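# Place a golf ball centered on the rubber tee

## Task

Put one golf ball, any of them, onto the rubber tee so it rests centered above the tee's hole. It must stay there by itself with no help from the robot, and the gripper has to release it and back away before the job counts as complete.

## Robot and tools

Robot: two xArm7 arms, each with a parallel two-finger gripper, called left_arm and right_arm. Base poses in the scene frame: left_arm at (+0.039, +0.293, 0) m, quat_wxyz (+1.000, 0, 0, -0.013); right_arm at (+0.053, -0.408, 0) m, quat_wxyz (+0.999, 0, 0, -0.054).

Scene frame: origin on the table surface midway between the arms, +z up, +x outward across the table, left_arm on the +y side. The arm names do not refer to the left or right of any picture.

execute_actions takes {"actions": [...], "pictures": true/false}. The list holds zero or one item. An empty list commands nothing and returns the state with camera images. An action is {"rows": [[16 numbers], ...], "steps": n}: 1 to 15 rows, steps 9 to 15 (default 15). Each control step lasts 1/30 s and uses one row; if rows run out, the final row repeats. A wait is {"steps": n} with n up to 300 and no rows; it commands nothing and ends n steps after the previous result, with your reply time counted in. Images arrive only for an empty list or when "pictures": true. A refused call moves nothing.

Row layout: one flat list of 16 numbers covering both arms, always all 16 even if one arm is idle. First left_arm: waist, shoulder, upper arm roll, elbow, forearm roll, wrist pitch, wrist roll, gripper opening; then the same eight for right_arm. The joint entries are absolute target angles in radians in that arm's own joint space, the same values the Joint positions line reports; they are not offsets. Stated ranges per arm: waist -6.283 to 6.283, shoulder -2.059 to 2.094, upper arm roll -6.283 to 6.283, elbow -0.192 to 3.927, forearm roll -6.283 to 6.283, wrist pitch -1.693 to 3.142, wrist roll -6.283 to 6.283. Opening is absolute on a -1 (shut) to +1 (wide open) scale. A call is refused if a target exceeds a range end by over 0.010 rad while also being beyond that joint's last reported angle. True ends may sit 0.010 rad either side of the stated ones; a target past the real end is clipped there and the result may print "joint sent to its limit" (possibly about an earlier, still-running action). Absence of that line does not prove room remains.

Motion: joint targets move at most 3.14 rad/s, take 0.16 s to reach that speed, and all joints of an arm are timed to arrive together. Each step keeps a target within 0.623 rad of the measured angle, and if the targets would place the gripper more than 70 mm from where it is, they are pulled back proportionally. Between calls the arms keep heading to the last row sent until they settle, or until a step is HELD. Each result is captured 9 steps before its action finishes; those steps run during your next reply, and the simulation keeps running while you write.

Results: per arm, end_effector_position (m) and end_effector_quat_wxyz plus linear (m/s) and angular (rad/s) velocities, all in the scene frame; printed positions can be off, more so at full reach. end_effector_position is the point between the pads when closed, roughly 2 cm behind the fingertips; closing pushes the tips about 10 mm further along gripper +z. Gripper +z points along the fingers; the fingers travel along its y axis. Joint positions and Joint velocities list each arm's 7 joints (rad, rad/s) followed by the pad gap (m, m/s; 0.084 m fully open). grip_measured is the measured opening on the command scale. Joint torques are total drive outputs in joint order, with per-arm offset, scale and noise. "joint command not followed" means a clearance check altered or blocked targets on some steps; HELD marks steps whose row was not (fully) sent.

Gripping: to hold, keep commanding an opening well under grip_measured; the bigger the gap, the harder the squeeze, up to about 24 N per pad for objects up to ~6 cm. Fast closing can press harder. Repeating grip_measured gives a gentle hold. Occasional tugs on held items or shoves on loose ones can happen.

Cameras, all 504x504: cam_head_left and cam_head_right (wide, fx about 264, strong distortion), cam_left_wrist and cam_right_wrist (narrow, fx about 610 and 632). Wrist optical frame: +z forward, +x image right, +y image down. zoom_image takes {"camera": name, "region": [x0, y0, x1, y1]} in pixels of that camera's latest image, origin top-left, at most 504 by 504.

read_manual({"section": "licences"}) only returns licence text. finished_scene({"scene": n}) ends and grades the current scene irreversibly; answering without a tool call ends everything.

Avoid: knocking anything off the table, dropping or slamming the ball, pressing hard, and letting the arms strike each other. Load limits (N m): waist 45.5, shoulder 45.5, upper arm roll 27.3, elbow 27.3, forearm roll 27.3, wrist pitch 18.2, wrist roll 18.2; reaching one triggers a TORQUE FAULT (arm backs off and halts 10 s). Holding loads heats motors: MOTOR HOT from 65 °C, and at 80 °C an OVER-TEMPERATURE FAULT brakes the arm until cooled. Before finishing, open the gripper, lift away, and confirm the ball stays on the tee.

Each tool is called after "Call:" in YAML: its name, and indented under it one key for each argument.

## Session

Call:
execute_actions:
  actions: []

Scene clock: 0.00 s of 5700.00 s.
left_arm: end_effector_position=(+0.2599, +0.5406, +0.1623) grip_measured=+1.00 end_effector_quat_wxyz=(+0.057, +0.149, +0.799, +0.580) end_effector_velocity=(+0.000, -0.000, -0.000) end_effector_angular_velocity=(-0.000, +0.000, -0.000) | right_arm: end_effector_position=(+0.3293, -0.8751, +0.1647) grip_measured=+1.00 end_effector_quat_wxyz=(-0.017, +0.989, +0.008, +0.149) end_effector_velocity=(+0.000, +0.000, -0.000) end_effector_angular_velocity=(+0.001, +0.000, +0.001)
Joint positions: left_arm=[ 0.634  0.42  -0.505  0.085 -1.142 -1.543 -1.667  0.084] | right_arm=[-1.029  0.237  0.002  1.186  0.372  0.888 -1.379  0.084]
Joint velocities: left_arm=[-0. -0.  0. -0.  0.  0.  0.  0.] | right_arm=[-0.    -0.     0.001  0.    -0.     0.001  0.     0.   ]
Joint torques (N m, as the arm reports them, + toward a larger angle): no reading
Motor temperatures (°C, as the motors report them): left_arm=[31 31 31 29 29 36 35] | right_arm=[34 33 29 33 32 37 38]

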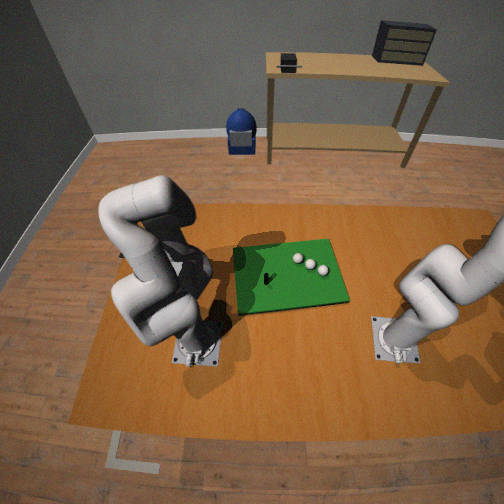

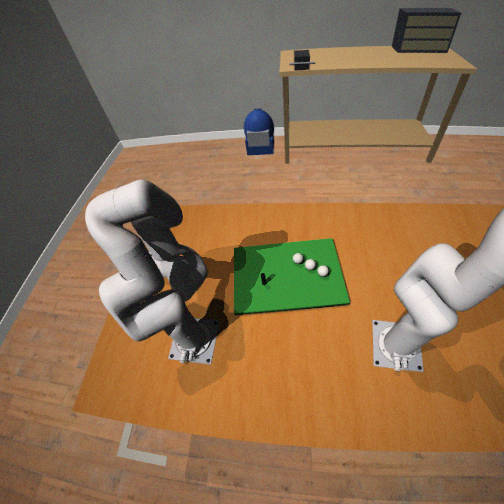

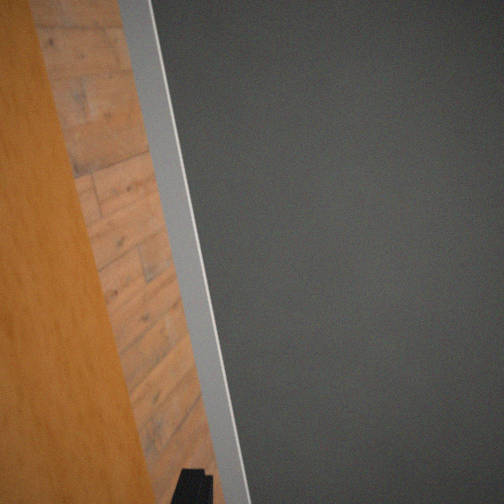

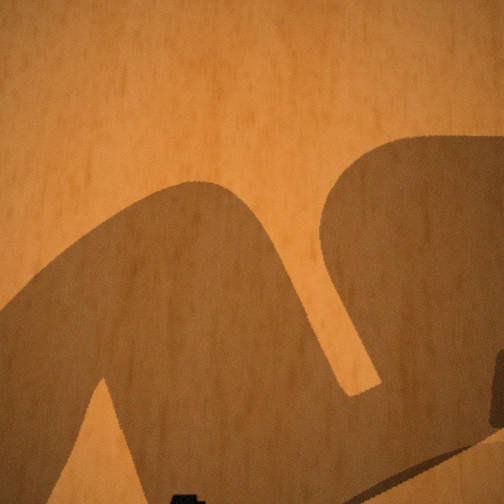

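Call:
execute_actions:
  actions:
    - {"rows":[[0.634,0.42,-0.505,0.085,-1.142,-1.543,-1.667,1,0.97,-0.334,0,1.074,0,1.408,0,1]],"steps":15}

Call:
execute_actions:
  actions:
    - {"steps":45}
  pictures: true

Scene clock: 1.63 s of 5700.00 s.
left_arm: end_effector_position=(+0.2601, +0.5405, +0.1623) grip_measured=+1.00 end_effector_quat_wxyz=(+0.058, +0.149, +0.799, +0.580) end_effector_velocity=(+0.000, -0.000, +0.000) end_effector_angular_velocity=(+0.001, -0.001, -0.000) | right_arm: end_effector_position=(+0.3629, -0.8263, +0.1973) grip_measured=+1.00 end_effector_quat_wxyz=(-0.031, +0.991, +0.035, +0.128) end_effector_velocity=(+0.315, +0.394, +0.280) end_effector_angular_velocity=(-0.005, +0.230, +0.567)
Joint positions: left_arm=[ 0.634  0.42  -0.505  0.085 -1.142 -1.543 -1.667  0.084] | right_arm=[-0.921  0.141 -0.     1.166  0.308  0.977 -1.269  0.084]
Joint velocities: left_arm=[-0.    -0.    -0.     0.     0.    -0.001  0.     0.   ] | right_arm=[ 0.865 -0.717  0.105 -0.062 -0.425  0.594  0.805  0.   ]
Joint torques (N m, as the arm reports them, + toward a larger angle): left_arm=[ -1.97 -11.11  -2.61   0.79   0.    -1.63  -0.65] | right_arm=[ -6.89 -19.76  -4.38  13.95   0.8   -1.79   0.04]
Motor temperatures (°C, as the motors report them): left_arm=[31 31 31 29 29 36 35] | right_arm=[34 33 29 33 32 37 38]
Steps of this call (steps 1 to 43: nothing new was sent; steps 44 to 49: the first 6 steps of this action). Readings (joint positions):
44: left_arm=[0.634 0.420 -0.505 0.085 -1.142 -1.543 -1.667] | right_arm=[-1.028 0.236 0.002 1.185 0.371 0.889 -1.378]
45: left_arm=[0.634 0.420 -0.505 0.085 -1.142 -1.543 -1.667] | right_arm=[-1.022 0.231 -0.001 1.183 0.366 0.895 -1.370]
47: left_arm=[0.634 0.420 -0.505 0.085 -1.142 -1.543 -1.667] | right_arm=[-0.979 0.192 -0.008 1.171 0.338 0.935 -1.323]
49: the state above

Scene clock: 3.13 s of 5700.00 s.
left_arm: end_effector_position=(+0.2602, +0.5405, +0.1623) grip_measured=+1.00 end_effector_quat_wxyz=(+0.058, +0.149, +0.799, +0.580) end_effector_velocity=(+0.000, -0.000, +0.001) end_effector_angular_velocity=(+0.002, -0.001, -0.001) | right_arm: end_effector_position=(+0.3659, -0.1811, +0.3259) grip_measured=+1.00 end_effector_quat_wxyz=(-0.006, +0.940, +0.341, -0.001) end_effector_velocity=(-0.294, +0.351, +0.023) end_effector_angular_velocity=(-0.057, -0.025, +0.833)
Joint positions: left_arm=[ 0.634  0.42  -0.505  0.085 -1.142 -1.543 -1.667  0.084] | right_arm=[ 0.728 -0.314  0.     1.078  0.013  1.39  -0.079  0.084]
Joint velocities: left_arm=[ 0.    -0.    -0.    -0.     0.    -0.002  0.     0.   ] | right_arm=[ 1.22  -0.098 -0.001 -0.018 -0.063  0.088  0.398  0.   ]
Joint torques (N m, as the arm reports them, + toward a larger angle): left_arm=[ -2.19 -10.88  -2.35   0.78  -0.73  -1.79  -0.7 ] | right_arm=[  0.44 -13.87   0.81  17.69   0.71  -1.81  -0.05]
Motor temperatures (°C, as the motors report them): left_arm=[31 31 31 29 29 36 35] | right_arm=[34 33 29 33 32 37 38]
Kept back: nothing.
Steps of this call (steps 1 to 9: the last 9 steps of your previous action; steps 10 to 45: the robot went on to your last target). Readings (joint positions):
1: left_arm=[0.634 0.420 -0.505 0.085 -1.142 -1.543 -1.667] | right_arm=[-0.893 0.118 0.002 1.163 0.294 0.997 -1.241]
2: left_arm=[0.634 0.420 -0.505 0.085 -1.142 -1.543 -1.667] | right_arm=[-0.865 0.096 0.002 1.159 0.280 1.016 -1.214]
4: left_arm=[0.634 0.420 -0.505 0.085 -1.142 -1.543 -1.667] | right_arm=[-0.807 0.055 0.001 1.151 0.253 1.053 -1.156]
8: left_arm=[0.634 0.420 -0.505 0.085 -1.142 -1.543 -1.667] | right_arm=[-0.682 -0.022 0.002 1.136 0.204 1.122 -1.032]
45: the state above

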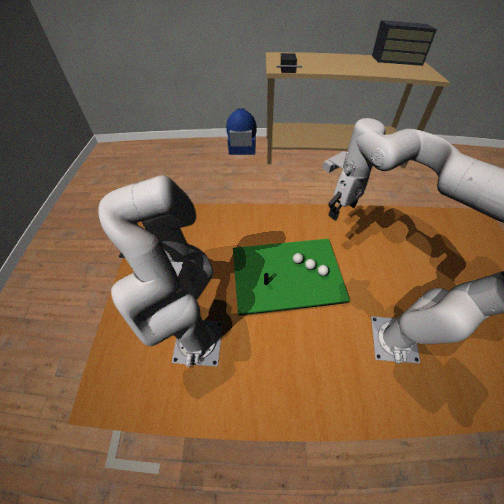

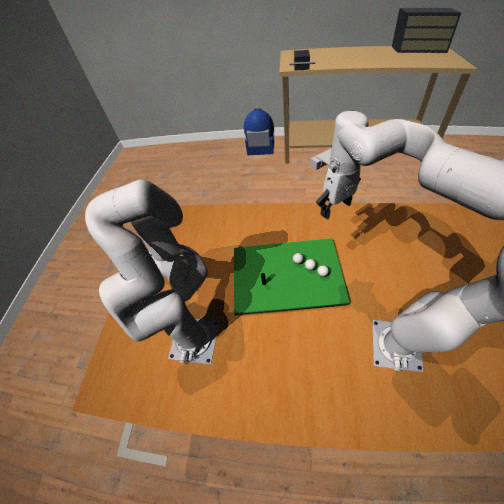

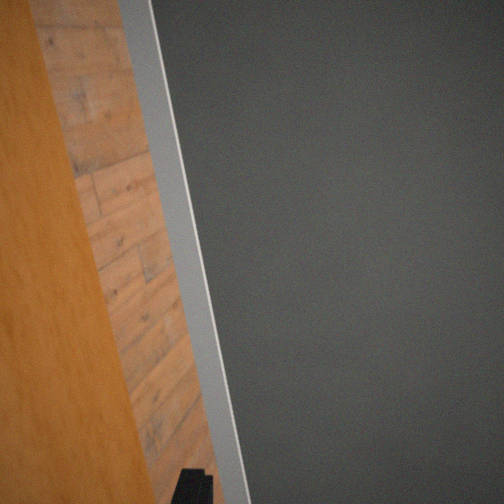

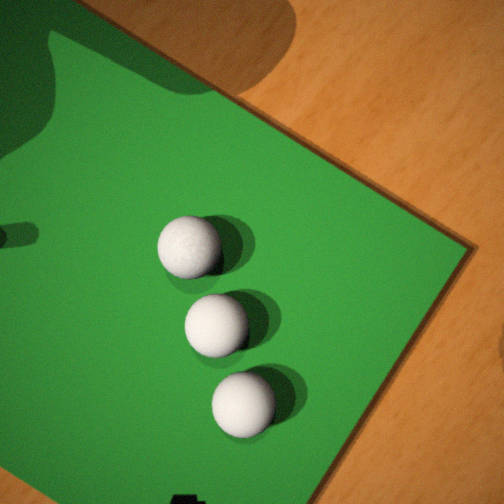

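Call:
execute_actions:
  actions:
    - {"steps":18}
  pictures: true

Scene clock: 3.73 s of 5700.00 s.
left_arm: end_effector_position=(+0.2602, +0.5405, +0.1623) grip_measured=+1.00 end_effector_quat_wxyz=(+0.058, +0.149, +0.799, +0.580) end_effector_velocity=(+0.000, +0.000, -0.000) end_effector_angular_velocity=(-0.000, +0.000, -0.000) | right_arm: end_effector_position=(+0.3010, -0.1200, +0.3305) grip_measured=+1.00 end_effector_quat_wxyz=(-0.000, +0.909, +0.417, -0.000) end_effector_velocity=(-0.004, +0.003, +0.000) end_effector_angular_velocity=(-0.001, -0.003, +0.013)
Joint positions: left_arm=[ 0.634  0.42  -0.505  0.085 -1.142 -1.543 -1.667  0.084] | right_arm=[ 0.969 -0.334 -0.001  1.074 -0.     1.408 -0.     0.084]
Joint velocities: left_arm=[ 0.     0.     0.    -0.     0.001 -0.     0.     0.   ] | right_arm=[ 0.007 -0.     0.007  0.    -0.    -0.001  0.     0.   ]
Joint torques (N m, as the arm reports them, + toward a larger angle): left_arm=[ -2.99 -10.77  -2.39   1.    -0.23  -1.97  -0.34] | right_arm=[  0.52 -14.03   1.12  17.29   0.26  -1.93  -0.21]
Motor temperatures (°C, as the motors report them): left_arm=[31 31 31 29 29 36 35] | right_arm=[34 33 29 33 32 37 38]
Kept back: nothing.
Steps of this call (steps 1 to 18: the robot went on to your last target). Readings (joint positions):
1: left_arm=[0.634 0.420 -0.505 0.085 -1.142 -1.543 -1.667] | right_arm=[0.769 -0.318 0.000 1.077 0.010 1.393 -0.066]
2: left_arm=[0.634 0.420 -0.505 0.085 -1.142 -1.543 -1.667] | right_arm=[0.810 -0.321 0.000 1.076 0.008 1.396 -0.053]
4: left_arm=[0.634 0.420 -0.505 0.085 -1.142 -1.543 -1.667] | right_arm=[0.889 -0.327 0.001 1.075 0.004 1.402 -0.027]
8: left_arm=[0.634 0.420 -0.505 0.085 -1.142 -1.543 -1.667] | right_arm=[0.961 -0.334 0.004 1.074 0.001 1.407 -0.004]
18: the state above

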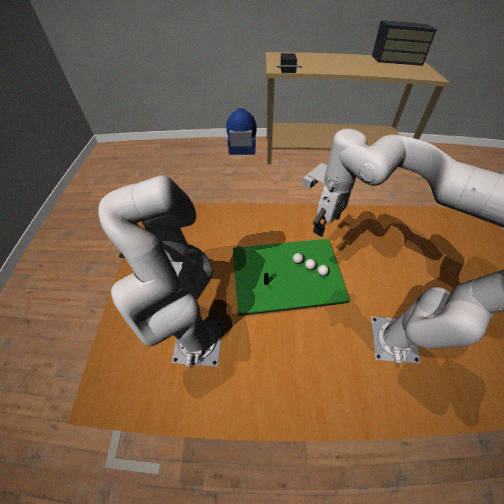

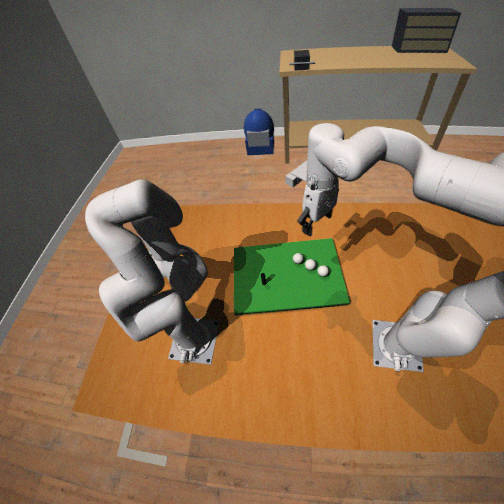

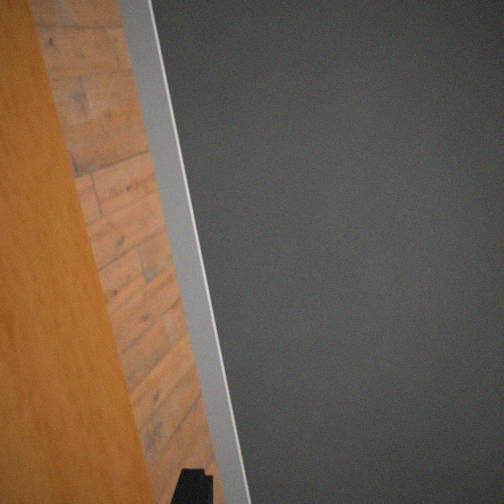

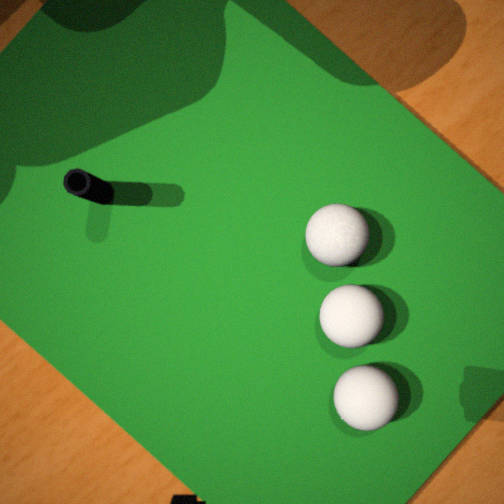

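Call:
execute_actions:
  actions:
    - {"rows":[[0.634,0.42,-0.505,0.085,-1.142,-1.543,-1.667,1,0.916,0.0565,0,0.9473,0,0.8908,0,1]],"steps":15}

Call:
execute_actions:
  actions:
    - {"steps":22}
  pictures: true

Scene clock: 4.73 s of 5700.00 s.
left_arm: end_effector_position=(+0.2602, +0.5405, +0.1623) grip_measured=+1.00 end_effector_quat_wxyz=(+0.058, +0.149, +0.799, +0.580) end_effector_velocity=(+0.000, -0.000, +0.000) end_effector_angular_velocity=(+0.001, -0.001, -0.001) | right_arm: end_effector_position=(+0.3264, -0.0986, +0.2859) grip_measured=+1.00 end_effector_quat_wxyz=(-0.002, +0.912, +0.411, +0.003) end_effector_velocity=(+0.174, +0.111, -0.490) end_effector_angular_velocity=(-0.174, +0.154, -0.136)
Joint positions: left_arm=[ 0.634  0.42  -0.505  0.085 -1.142 -1.543 -1.667  0.084] | right_arm=[ 0.955 -0.228  0.     1.042  0.     1.262 -0.     0.084]
Joint velocities: left_arm=[ 0.    -0.     0.     0.     0.002 -0.001 -0.     0.   ] | right_arm=[-0.128  0.992 -0.008 -0.398 -0.002 -1.157  0.    -0.   ]
Joint torques (N m, as the arm reports them, + toward a larger angle): left_arm=[ -2.68 -11.59  -2.45   0.84  -0.46  -1.5   -0.55] | right_arm=[  0.24 -20.97   1.08  18.74   0.5   -2.1    0.05]
Motor temperatures (°C, as the motors report them): left_arm=[31 31 31 29 29 36 35] | right_arm=[34 33 29 33 32 37 38]
Steps of this call (steps 1 to 15: the robot went on to your last target; steps 16 to 24: nothing new was sent; steps 25 to 30: the first 6 steps of this action). Readings (joint positions):
25: left_arm=[0.634 0.420 -0.505 0.085 -1.142 -1.543 -1.667] | right_arm=[0.970 -0.334 0.000 1.074 0.000 1.407 -0.000]
26: left_arm=[0.634 0.420 -0.505 0.085 -1.142 -1.543 -1.667] | right_arm=[0.969 -0.330 0.000 1.073 0.000 1.399 -0.000]
28: left_arm=[0.634 0.420 -0.505 0.085 -1.142 -1.543 -1.667] | right_arm=[0.964 -0.293 0.001 1.065 0.000 1.342 -0.000]
30: the state above

Scene clock: 5.47 s of 5700.00 s.
left_arm: end_effector_position=(+0.2602, +0.5405, +0.1623) grip_measured=+1.00 end_effector_quat_wxyz=(+0.058, +0.149, +0.799, +0.580) end_effector_velocity=(-0.000, +0.000, -0.000) end_effector_angular_velocity=(-0.001, +0.000, +0.000) | right_arm: end_effector_position=(+0.3711, -0.0753, +0.1506) grip_measured=+1.00 end_effector_quat_wxyz=(-0.000, +0.920, +0.393, +0.001) end_effector_velocity=(-0.001, -0.002, -0.004) end_effector_angular_velocity=(-0.006, +0.006, -0.001)
Joint positions: left_arm=[ 0.634  0.42  -0.505  0.085 -1.142 -1.543 -1.667  0.084] | right_arm=[ 0.916  0.055  0.     0.948  0.     0.891 -0.     0.084]
Joint velocities: left_arm=[ 0.     0.    -0.     0.     0.     0.001  0.     0.   ] | right_arm=[-0.     0.007 -0.001 -0.003 -0.    -0.002 -0.     0.   ]
Joint torques (N m, as the arm reports them, + toward a larger angle): left_arm=[ -1.77 -10.92  -2.35   1.15  -0.38  -1.62  -0.73] | right_arm=[  0.21 -22.15   0.49  16.15   0.67  -2.12  -0.4 ]
Motor temperatures (°C, as the motors report them): left_arm=[31 31 31 29 29 36 35] | right_arm=[34 33 29 34 32 37 38]
Kept back: nothing.
Steps of this call (steps 1 to 9: the last 9 steps of your previous action; steps 10 to 22: the robot went on to your last target). Readings (joint positions):
1: left_arm=[0.634 0.420 -0.505 0.085 -1.142 -1.543 -1.667] | right_arm=[0.951 -0.196 0.000 1.029 -0.000 1.224 0.000]
2: left_arm=[0.634 0.420 -0.505 0.085 -1.142 -1.543 -1.667] | right_arm=[0.947 -0.165 -0.000 1.018 -0.000 1.185 0.000]
4: left_arm=[0.634 0.420 -0.505 0.085 -1.142 -1.543 -1.667] | right_arm=[0.938 -0.105 0.000 0.999 -0.000 1.105 0.000]
8: left_arm=[0.634 0.420 -0.505 0.085 -1.142 -1.543 -1.667] | right_arm=[0.922 0.014 -0.000 0.960 -0.000 0.952 0.000]
22: the state above

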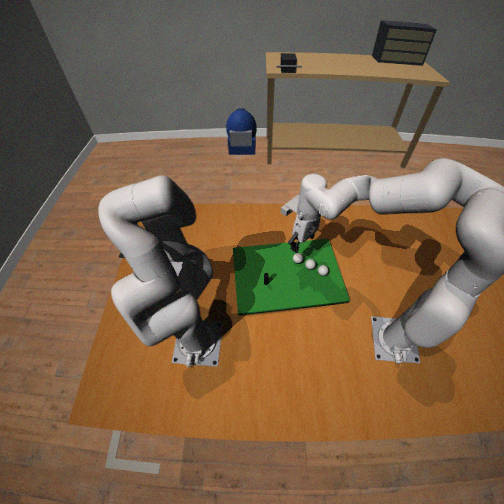

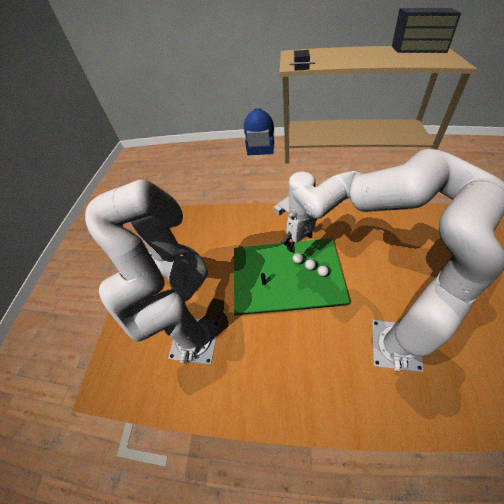

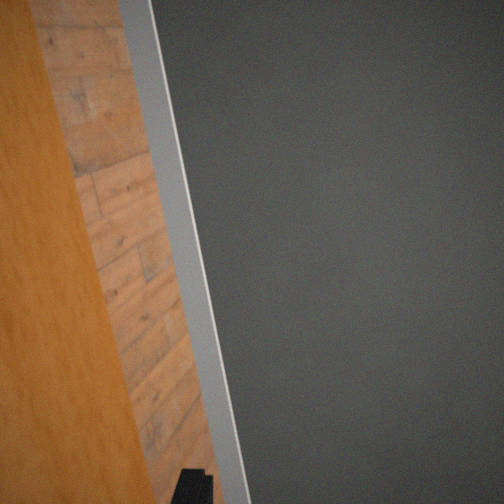

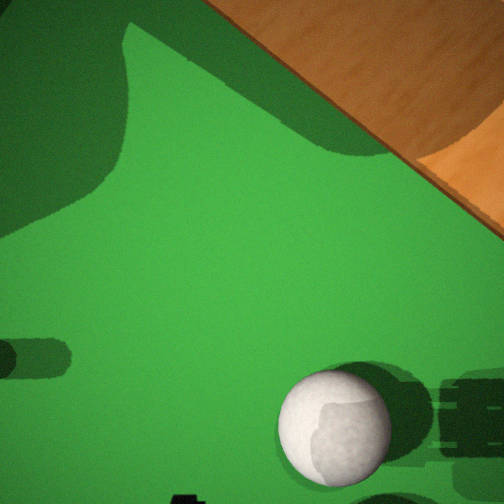

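Call:
execute_actions:
  actions:
    - {"rows":[[0.634,0.42,-0.505,0.085,-1.142,-1.543,-1.667,1,0.916,0.07,0,0.94,0,0.87,0,0.9],[0.634,0.42,-0.505,0.085,-1.142,-1.543,-1.667,1,0.916,0.09,0,0.929,0,0.839,0,0.8],[0.634,0.42,-0.505,0.085,-1.142,-1.543,-1.667,1,0.916,0.115,0,0.917,0,0.802,0,0.7],[0.634,0.42,-0.505,0.085,-1.142,-1.543,-1.667,1,0.916,0.14,0,0.905,0,0.765,0,0.6],[0.634,0.42,-0.505,0.085,-1.142,-1.543,-1.667,1,0.916,0.165,0,0.894,0,0.729,0,0.5],[0.634,0.42,-0.505,0.085,-1.142,-1.543,-1.667,1,0.916,0.19,0,0.884,0,0.694,0,0.5],[0.634,0.42,-0.505,0.085,-1.142,-1.543,-1.667,1,0.916,0.213,0,0.876,0,0.663,0,0.5],[0.634,0.42,-0.505,0.085,-1.142,-1.543,-1.667,1,0.916,0.234,0,0.87,0,0.636,0,0.5],[0.634,0.42,-0.505,0.085,-1.142,-1.543,-1.667,1,0.916,0.252,0,0.865,0,0.613,0,0.5],[0.634,0.42,-0.505,0.085,-1.142,-1.543,-1.667,1,0.916,0.266,0,0.862,0,0.596,0,0.5],[0.634,0.42,-0.505,0.085,-1.142,-1.543,-1.667,1,0.916,0.2767,0,0.8606,0,0.5839,0,0.5]],"steps":15}

Call:
execute_actions:
  actions:
    - {"rows":[[0.634,0.42,-0.505,0.085,-1.142,-1.543,-1.667,1,0.916,0.2767,0,0.8606,0,0.5839,0,0.5],[0.634,0.42,-0.505,0.085,-1.142,-1.543,-1.667,1,0.916,0.2767,0,0.8606,0,0.5839,0,0.4],[0.634,0.42,-0.505,0.085,-1.142,-1.543,-1.667,1,0.916,0.2767,0,0.8606,0,0.5839,0,0.32],[0.634,0.42,-0.505,0.085,-1.142,-1.543,-1.667,1,0.916,0.2767,0,0.8606,0,0.5839,0,0.25],[0.634,0.42,-0.505,0.085,-1.142,-1.543,-1.667,1,0.916,0.2767,0,0.8606,0,0.5839,0,0.19],[0.634,0.42,-0.505,0.085,-1.142,-1.543,-1.667,1,0.916,0.2767,0,0.8606,0,0.5839,0,0.13],[0.634,0.42,-0.505,0.085,-1.142,-1.543,-1.667,1,0.916,0.2767,0,0.8606,0,0.5839,0,0.07],[0.634,0.42,-0.505,0.085,-1.142,-1.543,-1.667,1,0.916,0.2767,0,0.8606,0,0.5839,0,0.01],[0.634,0.42,-0.505,0.085,-1.142,-1.543,-1.667,1,0.916,0.2767,0,0.8606,0,0.5839,0,-0.05],[0.634,0.42,-0.505,0.085,-1.142,-1.543,-1.667,1,0.916,0.2767,0,0.8606,0,0.5839,0,-0.12],[0.634,0.42,-0.505,0.085,-1.142,-1.543,-1.667,1,0.916,0.2767,0,0.8606,0,0.5839,0,-0.2],[0.634,0.42,-0.505,0.085,-1.142,-1.543,-1.667,1,0.916,0.2767,0,0.8606,0,0.5839,0,-0.3]],"steps":15}

Call:
execute_actions:
  actions:
    - {"steps":12}
  pictures: true

Scene clock: 7.07 s of 5700.00 s.
left_arm: end_effector_position=(+0.2602, +0.5405, +0.1623) grip_measured=+1.00 end_effector_quat_wxyz=(+0.058, +0.149, +0.799, +0.580) end_effector_velocity=(-0.000, +0.000, -0.000) end_effector_angular_velocity=(-0.001, +0.001, +0.000) | right_arm: end_effector_position=(+0.3734, -0.0731, +0.1202) grip_measured=+0.51 end_effector_quat_wxyz=(-0.001, +0.920, +0.393, +0.003) end_effector_velocity=(-0.011, -0.010, -0.350) end_effector_angular_velocity=(-0.065, +0.062, +0.001)
Joint positions: left_arm=[ 0.634  0.42  -0.505  0.085 -1.142 -1.543 -1.667  0.084] | right_arm=[ 0.916  0.113 -0.     0.92   0.     0.801  0.     0.065]
Joint velocities: left_arm=[ 0.     0.    -0.     0.     0.     0.002  0.     0.   ] | right_arm=[ 0.     0.638  0.002 -0.323  0.    -0.871  0.    -0.037]
Joint torques (N m, as the arm reports them, + toward a larger angle): left_arm=[ -2.36 -10.18  -2.11   0.9   -0.42  -1.57  -0.87] | right_arm=[  0.03 -18.94   1.16  13.22   0.18  -2.03   0.01]
Motor temperatures (°C, as the motors report them): left_arm=[31 31 31 30 29 36 35] | right_arm=[34 33 29 34 32 37 38]
Steps of this call (steps 1 to 15: the robot went on to your last target; steps 16 to 42: nothing new was sent; steps 43 to 48: the first 6 steps of this action). Readings (joint positions):
43: left_arm=[0.634 0.420 -0.505 0.085 -1.142 -1.543 -1.667] | right_arm=[0.916 0.057 -0.000 0.947 -0.000 0.890 -0.000]
44: left_arm=[0.634 0.420 -0.505 0.085 -1.142 -1.543 -1.667] | right_arm=[0.916 0.059 -0.000 0.946 0.000 0.884 -0.000]
46: left_arm=[0.634 0.420 -0.505 0.085 -1.142 -1.543 -1.667] | right_arm=[0.916 0.077 -0.000 0.938 0.000 0.853 0.000]
48: the state above

Scene clock: 7.57 s of 5700.00 s.
left_arm: end_effector_position=(+0.2602, +0.5405, +0.1623) grip_measured=+1.00 end_effector_quat_wxyz=(+0.058, +0.149, +0.799, +0.580) end_effector_velocity=(-0.000, +0.000, -0.000) end_effector_angular_velocity=(-0.000, +0.001, +0.002) | right_arm: end_effector_position=(+0.3718, -0.0747, +0.0415) grip_measured=+0.16 end_effector_quat_wxyz=(-0.001, +0.920, +0.393, +0.002) end_effector_velocity=(-0.004, -0.005, -0.008) end_effector_angular_velocity=(-0.012, +0.010, -0.001)
Joint positions: left_arm=[ 0.634  0.42  -0.505  0.085 -1.142 -1.543 -1.667  0.084] | right_arm=[ 0.916  0.275 -0.     0.862  0.     0.584  0.     0.051]
Joint velocities: left_arm=[ 0.     0.     0.    -0.    -0.001  0.001  0.     0.   ] | right_arm=[ 0.     0.01  -0.002 -0.012 -0.001 -0.006 -0.    -0.077]
Joint torques (N m, as the arm reports them, + toward a larger angle): left_arm=[ -2.27 -10.77  -1.94   0.63  -0.2   -1.83  -0.68] | right_arm=[  0.5  -23.9    0.85  13.76   0.29  -1.74  -0.37]
Motor temperatures (°C, as the motors report them): left_arm=[31 31 31 30 29 36 35] | right_arm=[34 33 29 34 32 37 38]
Steps of this call (steps 1 to 9: the last 9 steps of your previous action; steps 10 to 15: the first 6 steps of this action). Readings (joint positions):
10: left_arm=[0.634 0.420 -0.505 0.085 -1.142 -1.543 -1.667] | right_arm=[0.916 0.274 0.000 0.860 -0.000 0.591 -0.000]
11: left_arm=[0.634 0.420 -0.505 0.085 -1.142 -1.543 -1.667] | right_arm=[0.916 0.274 0.000 0.861 -0.000 0.588 -0.000]
13: left_arm=[0.634 0.420 -0.505 0.085 -1.142 -1.543 -1.667] | right_arm=[0.916 0.274 -0.000 0.863 0.000 0.585 0.000]
15: the state above

Scene clock: 7.97 s of 5700.00 s.
left_arm: end_effector_position=(+0.2602, +0.5405, +0.1623) grip_measured=+1.00 end_effector_quat_wxyz=(+0.058, +0.149, +0.799, +0.580) end_effector_velocity=(+0.000, -0.000, +0.000) end_effector_angular_velocity=(+0.001, -0.001, -0.001) | right_arm: end_effector_position=(+0.3713, -0.0752, +0.0405) grip_measured=-0.05 end_effector_quat_wxyz=(-0.000, +0.920, +0.393, +0.001) end_effector_velocity=(+0.000, -0.000, -0.001) end_effector_angular_velocity=(-0.001, +0.001, -0.001)
Joint positions: left_arm=[ 0.634  0.42  -0.505  0.085 -1.142 -1.543 -1.667  0.084] | right_arm=[ 0.916  0.276 -0.     0.861 -0.     0.584  0.     0.042]
Joint velocities: left_arm=[-0.     0.    -0.001 -0.     0.    -0.001 -0.     0.   ] | right_arm=[-0.     0.001 -0.001 -0.     0.    -0.    -0.     0.   ]
Joint torques (N m, as the arm reports them, + toward a larger angle): left_arm=[ -1.93 -10.94  -2.55   0.79  -0.72  -1.63  -0.64] | right_arm=[  0.5  -22.8    1.35  12.7    0.33  -1.99  -0.22]
Motor temperatures (°C, as the motors report them): left_arm=[31 31 31 30 29 36 35] | right_arm=[34 33 29 34 32 37 38]
Kept back: nothing.
Steps of this call (steps 1 to 9: the last 9 steps of your previous action; steps 10 to 12: the robot went on to your last target). Readings (joint positions):
1: left_arm=[0.634 0.420 -0.505 0.085 -1.142 -1.543 -1.667] | right_arm=[0.916 0.275 -0.000 0.862 0.000 0.584 0.000]
2: left_arm=[0.634 0.420 -0.505 0.085 -1.142 -1.543 -1.667] | right_arm=[0.916 0.275 -0.000 0.861 0.000 0.584 -0.000]
4: left_arm=[0.634 0.420 -0.505 0.085 -1.142 -1.543 -1.667] | right_arm=[0.916 0.276 -0.000 0.861 -0.000 0.584 -0.000]
8: left_arm=[0.634 0.420 -0.505 0.085 -1.142 -1.543 -1.667] | right_arm=[0.916 0.276 -0.000 0.861 -0.000 0.584 0.000]
12: the state above

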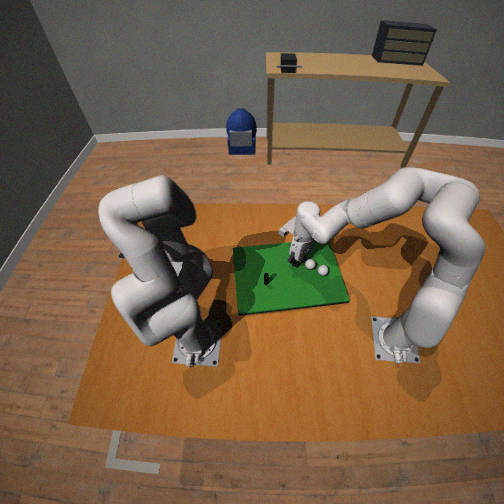

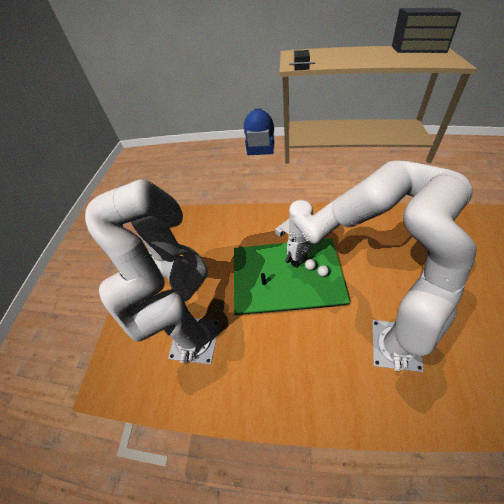

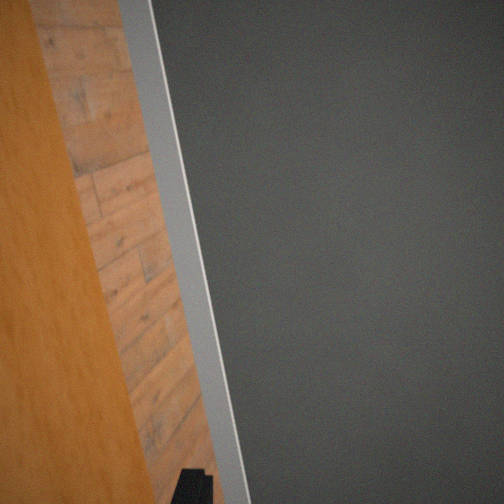

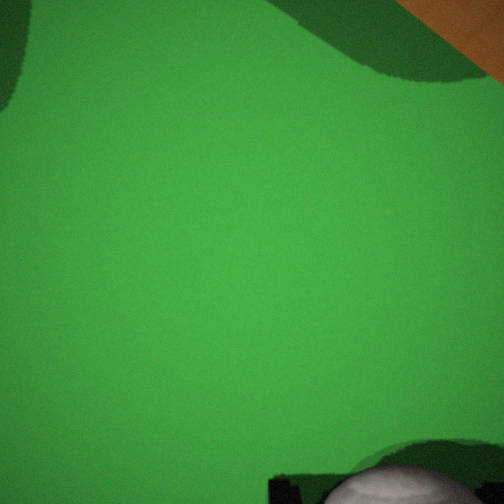

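Call:
execute_actions:
  actions:
    - {"rows":[[0.634,0.42,-0.505,0.085,-1.142,-1.543,-1.667,1,0.916,0.265,0,0.866,0,0.601,0,-0.3],[0.634,0.42,-0.505,0.085,-1.142,-1.543,-1.667,1,0.916,0.25,0,0.878,0,0.628,0,-0.3],[0.634,0.42,-0.505,0.085,-1.142,-1.543,-1.667,1,0.918,0.232,0,0.897,0,0.665,0,-0.3],[0.634,0.42,-0.505,0.085,-1.142,-1.543,-1.667,1,0.925,0.215,0,0.925,0,0.71,0,-0.3],[0.634,0.42,-0.505,0.085,-1.142,-1.543,-1.667,1,0.94,0.2,0,0.96,0,0.76,0,-0.3],[0.634,0.42,-0.505,0.085,-1.142,-1.543,-1.667,1,0.96,0.188,0,1.0,0,0.812,0,-0.3],[0.634,0.42,-0.505,0.085,-1.142,-1.543,-1.667,1,0.99,0.179,0,1.04,0,0.861,0,-0.3],[0.634,0.42,-0.505,0.085,-1.142,-1.543,-1.667,1,1.025,0.173,0,1.08,0,0.907,0,-0.3],[0.634,0.42,-0.505,0.085,-1.142,-1.543,-1.667,1,1.06,0.169,0,1.115,0,0.946,0,-0.3],[0.634,0.42,-0.505,0.085,-1.142,-1.543,-1.667,1,1.1,0.167,0,1.145,0,0.978,0,-0.3],[0.634,0.42,-0.505,0.085,-1.142,-1.543,-1.667,1,1.14,0.166,0,1.17,0,1.004,0,-0.3],[0.634,0.42,-0.505,0.085,-1.142,-1.543,-1.667,1,1.175,0.166,0,1.188,0,1.022,0,-0.3],[0.634,0.42,-0.505,0.085,-1.142,-1.543,-1.667,1,1.205,0.166,0,1.2,0,1.034,0,-0.3],[0.634,0.42,-0.505,0.085,-1.142,-1.543,-1.667,1,1.23,0.166,0,1.206,0,1.04,0,-0.3],[0.634,0.42,-0.505,0.085,-1.142,-1.543,-1.667,1,1.246,0.1659,0,1.2081,0,1.0422,0,-0.3]],"steps":15}

Call:
execute_actions:
  actions:
    - {"steps":27}
  pictures: true

Scene clock: 9.47 s of 5700.00 s.
left_arm: end_effector_position=(+0.2602, +0.5405, +0.1623) grip_measured=+1.00 end_effector_quat_wxyz=(+0.058, +0.149, +0.799, +0.580) end_effector_velocity=(-0.000, +0.000, +0.000) end_effector_angular_velocity=(+0.000, +0.001, -0.000) | right_arm: end_effector_position=(+0.3724, -0.0716, +0.0636) grip_measured=-0.06 end_effector_quat_wxyz=(+0.003, +0.919, +0.395, -0.006) end_effector_velocity=(+0.059, +0.136, +0.335) end_effector_angular_velocity=(+0.044, -0.052, +0.112)
Joint positions: left_arm=[ 0.634  0.42  -0.505  0.085 -1.142 -1.543 -1.667  0.084] | right_arm=[ 0.921  0.238 -0.001  0.898  0.     0.673 -0.     0.042]
Joint velocities: left_arm=[ 0.     0.     0.001  0.     0.001 -0.     0.001  0.   ] | right_arm=[ 0.145 -0.403 -0.033  0.636  0.     0.971  0.001  0.   ]
Joint torques (N m, as the arm reports them, + toward a larger angle): left_arm=[ -2.01 -11.03  -2.41   0.    -0.48  -1.56  -0.96] | right_arm=[  6.1  -29.14   4.35  20.75   0.    -2.57  -0.15]
Motor temperatures (°C, as the motors report them): left_arm=[31 31 31 30 29 36 35] | right_arm=[34 33 29 34 32 37 38]
Steps of this call (steps 1 to 15: the robot went on to your last target; steps 16 to 39: nothing new was sent; steps 40 to 45: the first 6 steps of this action). Readings (joint positions):
40: left_arm=[0.634 0.420 -0.505 0.085 -1.142 -1.543 -1.667] | right_arm=[0.916 0.276 -0.000 0.861 -0.000 0.585 -0.000]
41: left_arm=[0.634 0.420 -0.505 0.085 -1.142 -1.543 -1.667] | right_arm=[0.916 0.274 0.000 0.862 0.000 0.590 -0.000]
43: left_arm=[0.634 0.420 -0.505 0.085 -1.142 -1.543 -1.667] | right_arm=[0.916 0.262 0.000 0.869 0.000 0.619 -0.000]
45: the state above

Scene clock: 10.37 s of 5700.00 s.
left_arm: end_effector_position=(+0.2602, +0.5405, +0.1623) grip_measured=+1.00 end_effector_quat_wxyz=(+0.058, +0.149, +0.799, +0.580) end_effector_velocity=(-0.000, +0.000, +0.000) end_effector_angular_velocity=(+0.001, +0.001, +0.002) | right_arm: end_effector_position=(+0.2679, +0.0555, +0.1897) grip_measured=-0.06 end_effector_quat_wxyz=(+0.000, +0.843, +0.538, -0.000) end_effector_velocity=(-0.002, +0.002, +0.002) end_effector_angular_velocity=(+0.004, -0.002, +0.004)
Joint positions: left_arm=[ 0.634  0.42  -0.505  0.085 -1.142 -1.543 -1.667  0.084] | right_arm=[ 1.245  0.166 -0.     1.208 -0.     1.042  0.     0.042]
Joint velocities: left_arm=[-0.    -0.     0.    -0.    -0.002 -0.     0.001  0.   ] | right_arm=[ 0.004 -0.002  0.001  0.003 -0.     0.     0.    -0.   ]
Joint torques (N m, as the arm reports them, + toward a larger angle): left_arm=[ -3.08 -10.9   -2.21   0.29  -0.81  -1.66  -0.8 ] | right_arm=[  0.23 -24.82   0.81  16.85   0.78  -2.12  -0.07]
Motor temperatures (°C, as the motors report them): left_arm=[31 31 31 30 29 36 35] | right_arm=[34 33 29 34 32 37 38]
Kept back: nothing.
Steps of this call (steps 1 to 9: the last 9 steps of your previous action; steps 10 to 27: the robot went on to your last target). Readings (joint positions):
1: left_arm=[0.634 0.420 -0.505 0.085 -1.142 -1.543 -1.667] | right_arm=[0.928 0.225 -0.002 0.922 0.000 0.708 0.000]
2: left_arm=[0.634 0.420 -0.505 0.085 -1.142 -1.543 -1.667] | right_arm=[0.940 0.212 -0.003 0.951 0.000 0.745 0.000]
4: left_arm=[0.634 0.420 -0.505 0.085 -1.142 -1.543 -1.667] | right_arm=[0.977 0.192 -0.003 1.012 -0.000 0.816 0.000]
8: left_arm=[0.634 0.420 -0.505 0.085 -1.142 -1.543 -1.667] | right_arm=[1.082 0.176 0.000 1.111 0.000 0.929 -0.000]
27: the state above

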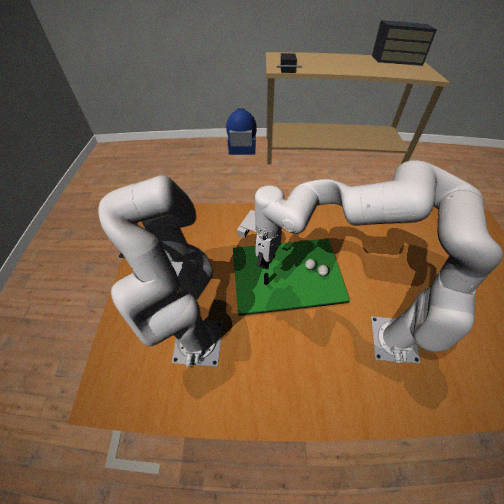

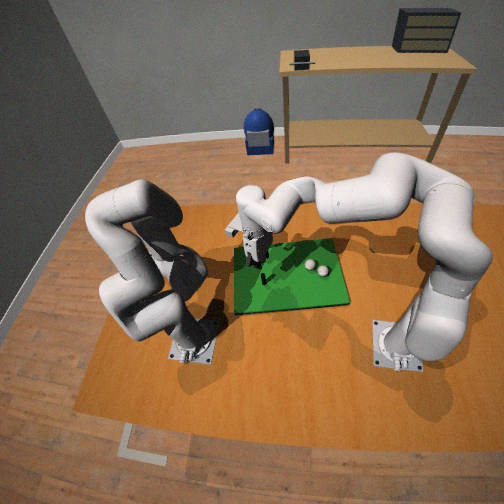

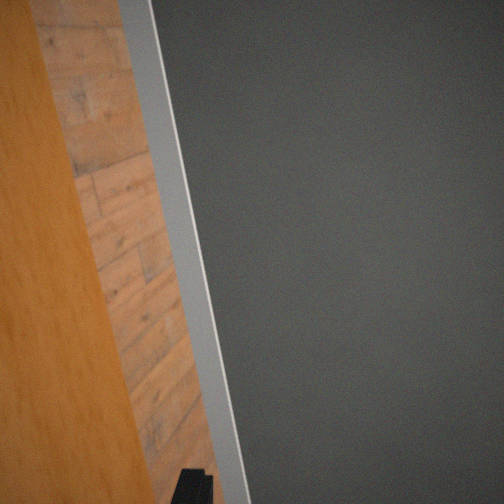

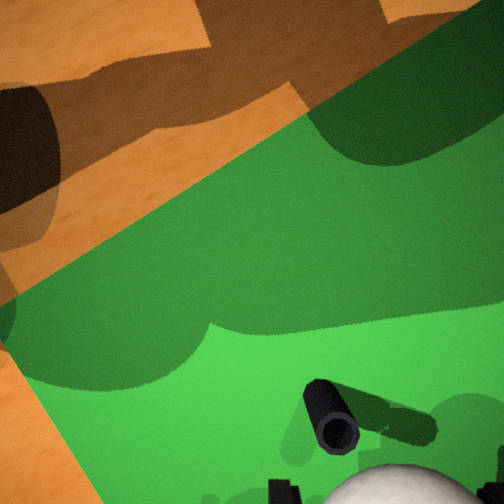

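Call:
zoom_image:
  camera: "cam_right_wrist"
  region: [260,354,410,504]

Region (260, 354, 410, 504) of cam_right_wrist's 504x504 image, scaled by 3.360, with more detail than that image has.

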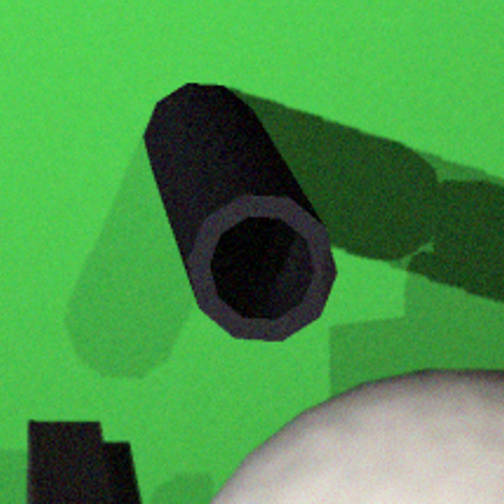

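Call:
execute_actions:
  actions:
    - {"rows":[[0.634,0.42,-0.505,0.085,-1.142,-1.543,-1.667,1,1.245,0.17,0,1.2,0,1.03,0,-0.3],[0.634,0.42,-0.505,0.085,-1.142,-1.543,-1.667,1,1.245,0.178,0,1.188,0,1.01,0,-0.3],[0.634,0.42,-0.505,0.085,-1.142,-1.543,-1.667,1,1.245,0.189,0,1.173,0,0.984,0,-0.3],[0.634,0.42,-0.505,0.085,-1.142,-1.543,-1.667,1,1.245,0.202,0,1.157,0,0.955,0,-0.3],[0.634,0.42,-0.505,0.085,-1.142,-1.543,-1.667,1,1.245,0.215,0,1.143,0,0.928,0,-0.3],[0.634,0.42,-0.505,0.085,-1.142,-1.543,-1.667,1,1.245,0.228,0,1.13,0,0.902,0,-0.3],[0.634,0.42,-0.505,0.085,-1.142,-1.543,-1.667,1,1.245,0.24,0,1.12,0,0.88,0,-0.3],[0.634,0.42,-0.505,0.085,-1.142,-1.543,-1.667,1,1.245,0.25,0,1.112,0,0.862,0,-0.3],[0.634,0.42,-0.505,0.085,-1.142,-1.543,-1.667,1,1.245,0.258,0,1.106,0,0.848,0,-0.3],[0.634,0.42,-0.505,0.085,-1.142,-1.543,-1.667,1,1.245,0.264,0,1.102,0,0.838,0,-0.3],[0.634,0.42,-0.505,0.085,-1.142,-1.543,-1.667,1,1.245,0.268,0,1.0995,0,0.8315,0,-0.3],[0.634,0.42,-0.505,0.085,-1.142,-1.543,-1.667,1,1.245,0.271,0,1.098,0,0.827,0,-0.3],[0.634,0.42,-0.505,0.085,-1.142,-1.543,-1.667,1,1.245,0.2724,0,1.0971,0,0.8247,0,-0.3]],"steps":15}

Call:
execute_actions:
  actions:
    - {"steps":22}
  pictures: true

Call:
zoom_image:
  camera: "cam_head_left"
  region: [237,240,297,300]

Call:
zoom_image:
  camera: "cam_head_right"
  region: [234,240,294,300]

Scene clock: 12.03 s of 5700.00 s.
left_arm: end_effector_position=(+0.2602, +0.5405, +0.1623) grip_measured=+1.00 end_effector_quat_wxyz=(+0.058, +0.149, +0.799, +0.580) end_effector_velocity=(+0.000, +0.000, -0.000) end_effector_angular_velocity=(-0.000, +0.000, -0.001) | right_arm: end_effector_position=(+0.2685, +0.0567, +0.1683) grip_measured=-0.06 end_effector_quat_wxyz=(-0.001, +0.843, +0.538, +0.002) end_effector_velocity=(-0.004, -0.015, -0.273) end_effector_angular_velocity=(-0.054, +0.024, -0.006)
Joint positions: left_arm=[ 0.634  0.42  -0.505  0.085 -1.142 -1.543 -1.667  0.084] | right_arm=[ 1.245  0.19  -0.     1.173  0.     0.978  0.     0.042]
Joint velocities: left_arm=[ 0.    -0.     0.    -0.     0.001  0.     0.     0.   ] | right_arm=[-0.002  0.321 -0.003 -0.393  0.    -0.655 -0.    -0.   ]
Joint torques (N m, as the arm reports them, + toward a larger angle): left_arm=[ -1.58 -11.32  -2.29   0.52  -0.52  -1.93  -0.62] | right_arm=[  0.69 -20.43   1.2   14.08   0.5   -2.05  -0.13]
Motor temperatures (°C, as the motors report them): left_arm=[31 31 31 30 29 36 35] | right_arm=[34 33 29 34 32 37 38]
Steps of this call (steps 1 to 15: the robot went on to your last target; steps 16 to 44: nothing new was sent; steps 45 to 50: the first 6 steps of this action). Readings (joint positions):
45: left_arm=[0.634 0.420 -0.505 0.085 -1.142 -1.543 -1.667] | right_arm=[1.246 0.166 0.000 1.208 -0.000 1.042 -0.000]
46: left_arm=[0.634 0.420 -0.505 0.085 -1.142 -1.543 -1.667] | right_arm=[1.246 0.167 0.000 1.206 0.000 1.038 -0.000]
48: left_arm=[0.634 0.420 -0.505 0.085 -1.142 -1.543 -1.667] | right_arm=[1.245 0.173 -0.000 1.195 0.000 1.016 -0.000]
50: the state above

Scene clock: 12.77 s of 5700.00 s.
left_arm: end_effector_position=(+0.2602, +0.5405, +0.1623) grip_measured=+1.00 end_effector_quat_wxyz=(+0.058, +0.149, +0.799, +0.580) end_effector_velocity=(+0.000, -0.000, +0.000) end_effector_angular_velocity=(+0.000, -0.001, -0.000) | right_arm: end_effector_position=(+0.2674, +0.0544, +0.1082) grip_measured=-0.06 end_effector_quat_wxyz=(-0.000, +0.843, +0.538, +0.000) end_effector_velocity=(-0.000, -0.001, -0.001) end_effector_angular_velocity=(-0.002, +0.001, -0.000)
Joint positions: left_arm=[ 0.634  0.42  -0.505  0.085 -1.142 -1.543 -1.667  0.084] | right_arm=[ 1.245  0.272 -0.     1.097  0.     0.825 -0.     0.042]
Joint velocities: left_arm=[-0.     0.     0.     0.     0.    -0.001 -0.001  0.   ] | right_arm=[-0.     0.002 -0.    -0.001  0.001 -0.001 -0.    -0.   ]
Joint torques (N m, as the arm reports them, + toward a larger angle): left_arm=[ -2.32 -11.65  -2.45   0.98  -0.55  -1.86  -0.66] | right_arm=[ -0.02 -25.83   0.91  15.8    0.3   -2.26  -0.68]
Motor temperatures (°C, as the motors report them): left_arm=[31 31 31 30 29 36 35] | right_arm=[34 33 29 34 32 37 38]
Kept back: nothing.
Steps of this call (steps 1 to 9: the last 9 steps of your previous action; steps 10 to 22: the robot went on to your last target). Readings (joint positions):
1: left_arm=[0.634 0.420 -0.505 0.085 -1.142 -1.543 -1.667] | right_arm=[1.245 0.202 -0.000 1.159 0.000 0.955 0.000]
2: left_arm=[0.634 0.420 -0.505 0.085 -1.142 -1.543 -1.667] | right_arm=[1.245 0.214 -0.000 1.146 -0.000 0.932 0.000]
4: left_arm=[0.634 0.420 -0.505 0.085 -1.142 -1.543 -1.667] | right_arm=[1.245 0.239 0.000 1.122 -0.000 0.888 0.000]
8: left_arm=[0.634 0.420 -0.505 0.085 -1.142 -1.543 -1.667] | right_arm=[1.245 0.268 0.000 1.100 -0.000 0.838 -0.000]
22: the state above

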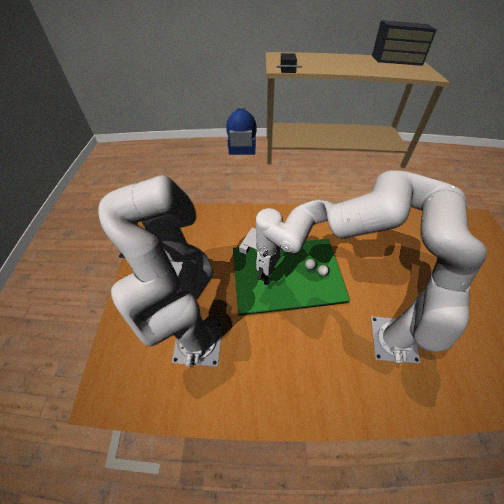

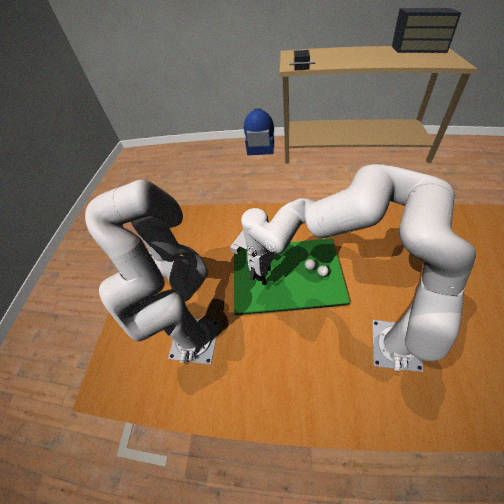

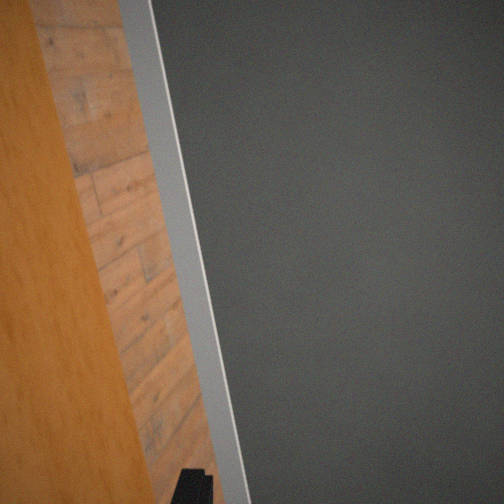

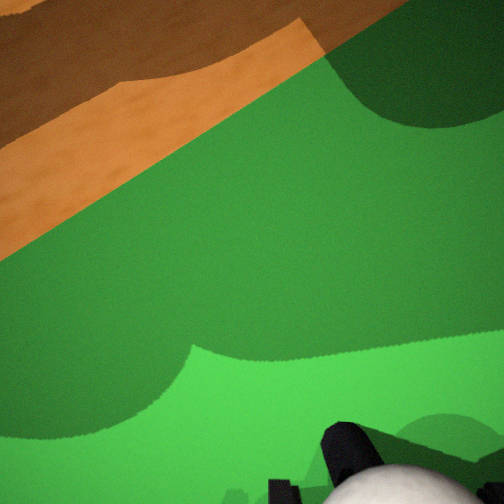

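Region (237, 240, 297, 300) of cam_head_left's 504x504 image, scaled by 8.400, with more detail than that image has.

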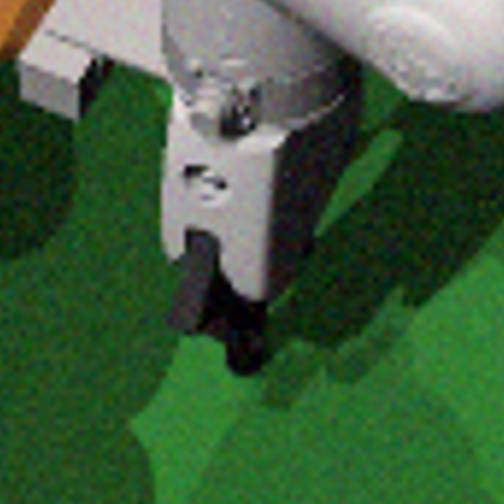

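Region (234, 240, 294, 300) of cam_head_right's 504x504 image, scaled by 8.400, with more detail than that image has.

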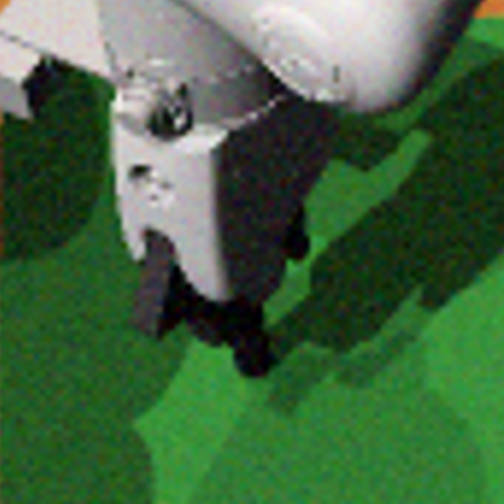

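Call:
execute_actions:
  actions:
    - {"rows":[[0.634,0.42,-0.505,0.085,-1.142,-1.543,-1.667,1,1.245,0.2741,0,1.0962,0,0.8221,0,-0.3],[0.634,0.42,-0.505,0.085,-1.142,-1.543,-1.667,1,1.245,0.2758,0,1.0953,0,0.8195,0,-0.3],[0.634,0.42,-0.505,0.085,-1.142,-1.543,-1.667,1,1.245,0.2775,0,1.0944,0,0.8169,0,-0.3],[0.634,0.42,-0.505,0.085,-1.142,-1.543,-1.667,1,1.245,0.2792,0,1.0935,0,0.8143,0,-0.3]],"steps":9}

Call:
execute_actions:
  actions:
    - {"steps":18}

Scene clock: 13.17 s of 5700.00 s.
left_arm: end_effector_position=(+0.2602, +0.5405, +0.1623) grip_measured=+1.00 end_effector_quat_wxyz=(+0.058, +0.149, +0.799, +0.580) end_effector_velocity=(+0.001, -0.000, +0.000) end_effector_angular_velocity=(+0.001, -0.001, -0.002) | right_arm: end_effector_position=(+0.2674, +0.0543, +0.1080) grip_measured=-0.06 end_effector_quat_wxyz=(-0.000, +0.843, +0.538, +0.000) end_effector_velocity=(-0.000, +0.000, +0.000) end_effector_angular_velocity=(-0.000, +0.000, +0.001)
Joint positions: left_arm=[ 0.634  0.42  -0.505  0.085 -1.142 -1.543 -1.667  0.084] | right_arm=[ 1.245  0.272 -0.     1.097 -0.     0.825  0.     0.042]
Joint velocities: left_arm=[ 0.    -0.    -0.001 -0.     0.001 -0.002  0.     0.   ] | right_arm=[-0.    -0.     0.001 -0.    -0.     0.    -0.    -0.   ]
Joint torques (N m, as the arm reports them, + toward a larger angle): left_arm=[ -2.88 -11.18  -2.13   0.62  -0.64  -1.83  -0.78] | right_arm=[  0.8  -27.2    1.06  15.65   0.7   -2.34  -0.05]
Motor temperatures (°C, as the motors report them): left_arm=[31 31 31 30 29 36 35] | right_arm=[34 33 29 34 32 37 38]
Kept back: the last 9 steps of this action.
Steps of this call (steps 1 to 12: the robot went on to your last target). Readings (joint positions):
1: left_arm=[0.634 0.420 -0.505 0.085 -1.142 -1.543 -1.667] | right_arm=[1.245 0.272 -0.000 1.097 0.000 0.825 0.000]
2: left_arm=[0.634 0.420 -0.505 0.085 -1.142 -1.543 -1.667] | right_arm=[1.245 0.272 -0.000 1.097 0.000 0.825 -0.000]
4: left_arm=[0.634 0.420 -0.505 0.085 -1.142 -1.543 -1.667] | right_arm=[1.245 0.272 -0.000 1.097 0.000 0.825 0.000]
8: left_arm=[0.634 0.420 -0.505 0.085 -1.142 -1.543 -1.667] | right_arm=[1.245 0.272 -0.000 1.097 0.000 0.825 -0.000]
12: the state above

Scene clock: 13.77 s of 5700.00 s.
left_arm: end_effector_position=(+0.2602, +0.5405, +0.1623) grip_measured=+1.00 end_effector_quat_wxyz=(+0.058, +0.149, +0.799, +0.580) end_effector_velocity=(+0.000, +0.000, +0.000) end_effector_angular_velocity=(+0.000, -0.000, -0.001) | right_arm: end_effector_position=(+0.2674, +0.0543, +0.1040) grip_measured=-0.06 end_effector_quat_wxyz=(-0.000, +0.843, +0.538, +0.000) end_effector_velocity=(-0.000, -0.000, -0.000) end_effector_angular_velocity=(-0.001, +0.001, -0.001)
Joint positions: left_arm=[ 0.634  0.42  -0.505  0.085 -1.142 -1.543 -1.667  0.084] | right_arm=[ 1.245  0.279 -0.     1.094  0.     0.814 -0.     0.042]
Joint velocities: left_arm=[ 0.    -0.     0.001  0.     0.002 -0.001  0.     0.   ] | right_arm=[ 0.     0.    -0.    -0.001  0.001  0.     0.     0.   ]
Joint torques (N m, as the arm reports them, + toward a larger angle): left_arm=[ -2.69 -12.12  -2.19   0.66  -0.88  -1.87  -1.05] | right_arm=[  0.42 -26.34   1.08  15.63   0.4   -1.89  -0.04]
Motor temperatures (°C, as the motors report them): left_arm=[31 31 31 30 29 36 35] | right_arm=[34 33 29 34 32 37 38]
Kept back: nothing.
Steps of this call (steps 1 to 9: the last 9 steps of your previous action; steps 10 to 18: the robot went on to your last target). Readings (joint positions):
1: left_arm=[0.634 0.420 -0.505 0.085 -1.142 -1.543 -1.667] | right_arm=[1.245 0.272 -0.000 1.097 -0.000 0.825 -0.000]
2: left_arm=[0.634 0.420 -0.505 0.085 -1.142 -1.543 -1.667] | right_arm=[1.245 0.273 -0.000 1.097 0.000 0.824 -0.000]
4: left_arm=[0.634 0.420 -0.505 0.085 -1.142 -1.543 -1.667] | right_arm=[1.245 0.275 -0.000 1.096 0.000 0.820 0.000]
8: left_arm=[0.634 0.420 -0.505 0.085 -1.142 -1.543 -1.667] | right_arm=[1.245 0.279 0.000 1.093 -0.000 0.815 -0.000]
18: the state above


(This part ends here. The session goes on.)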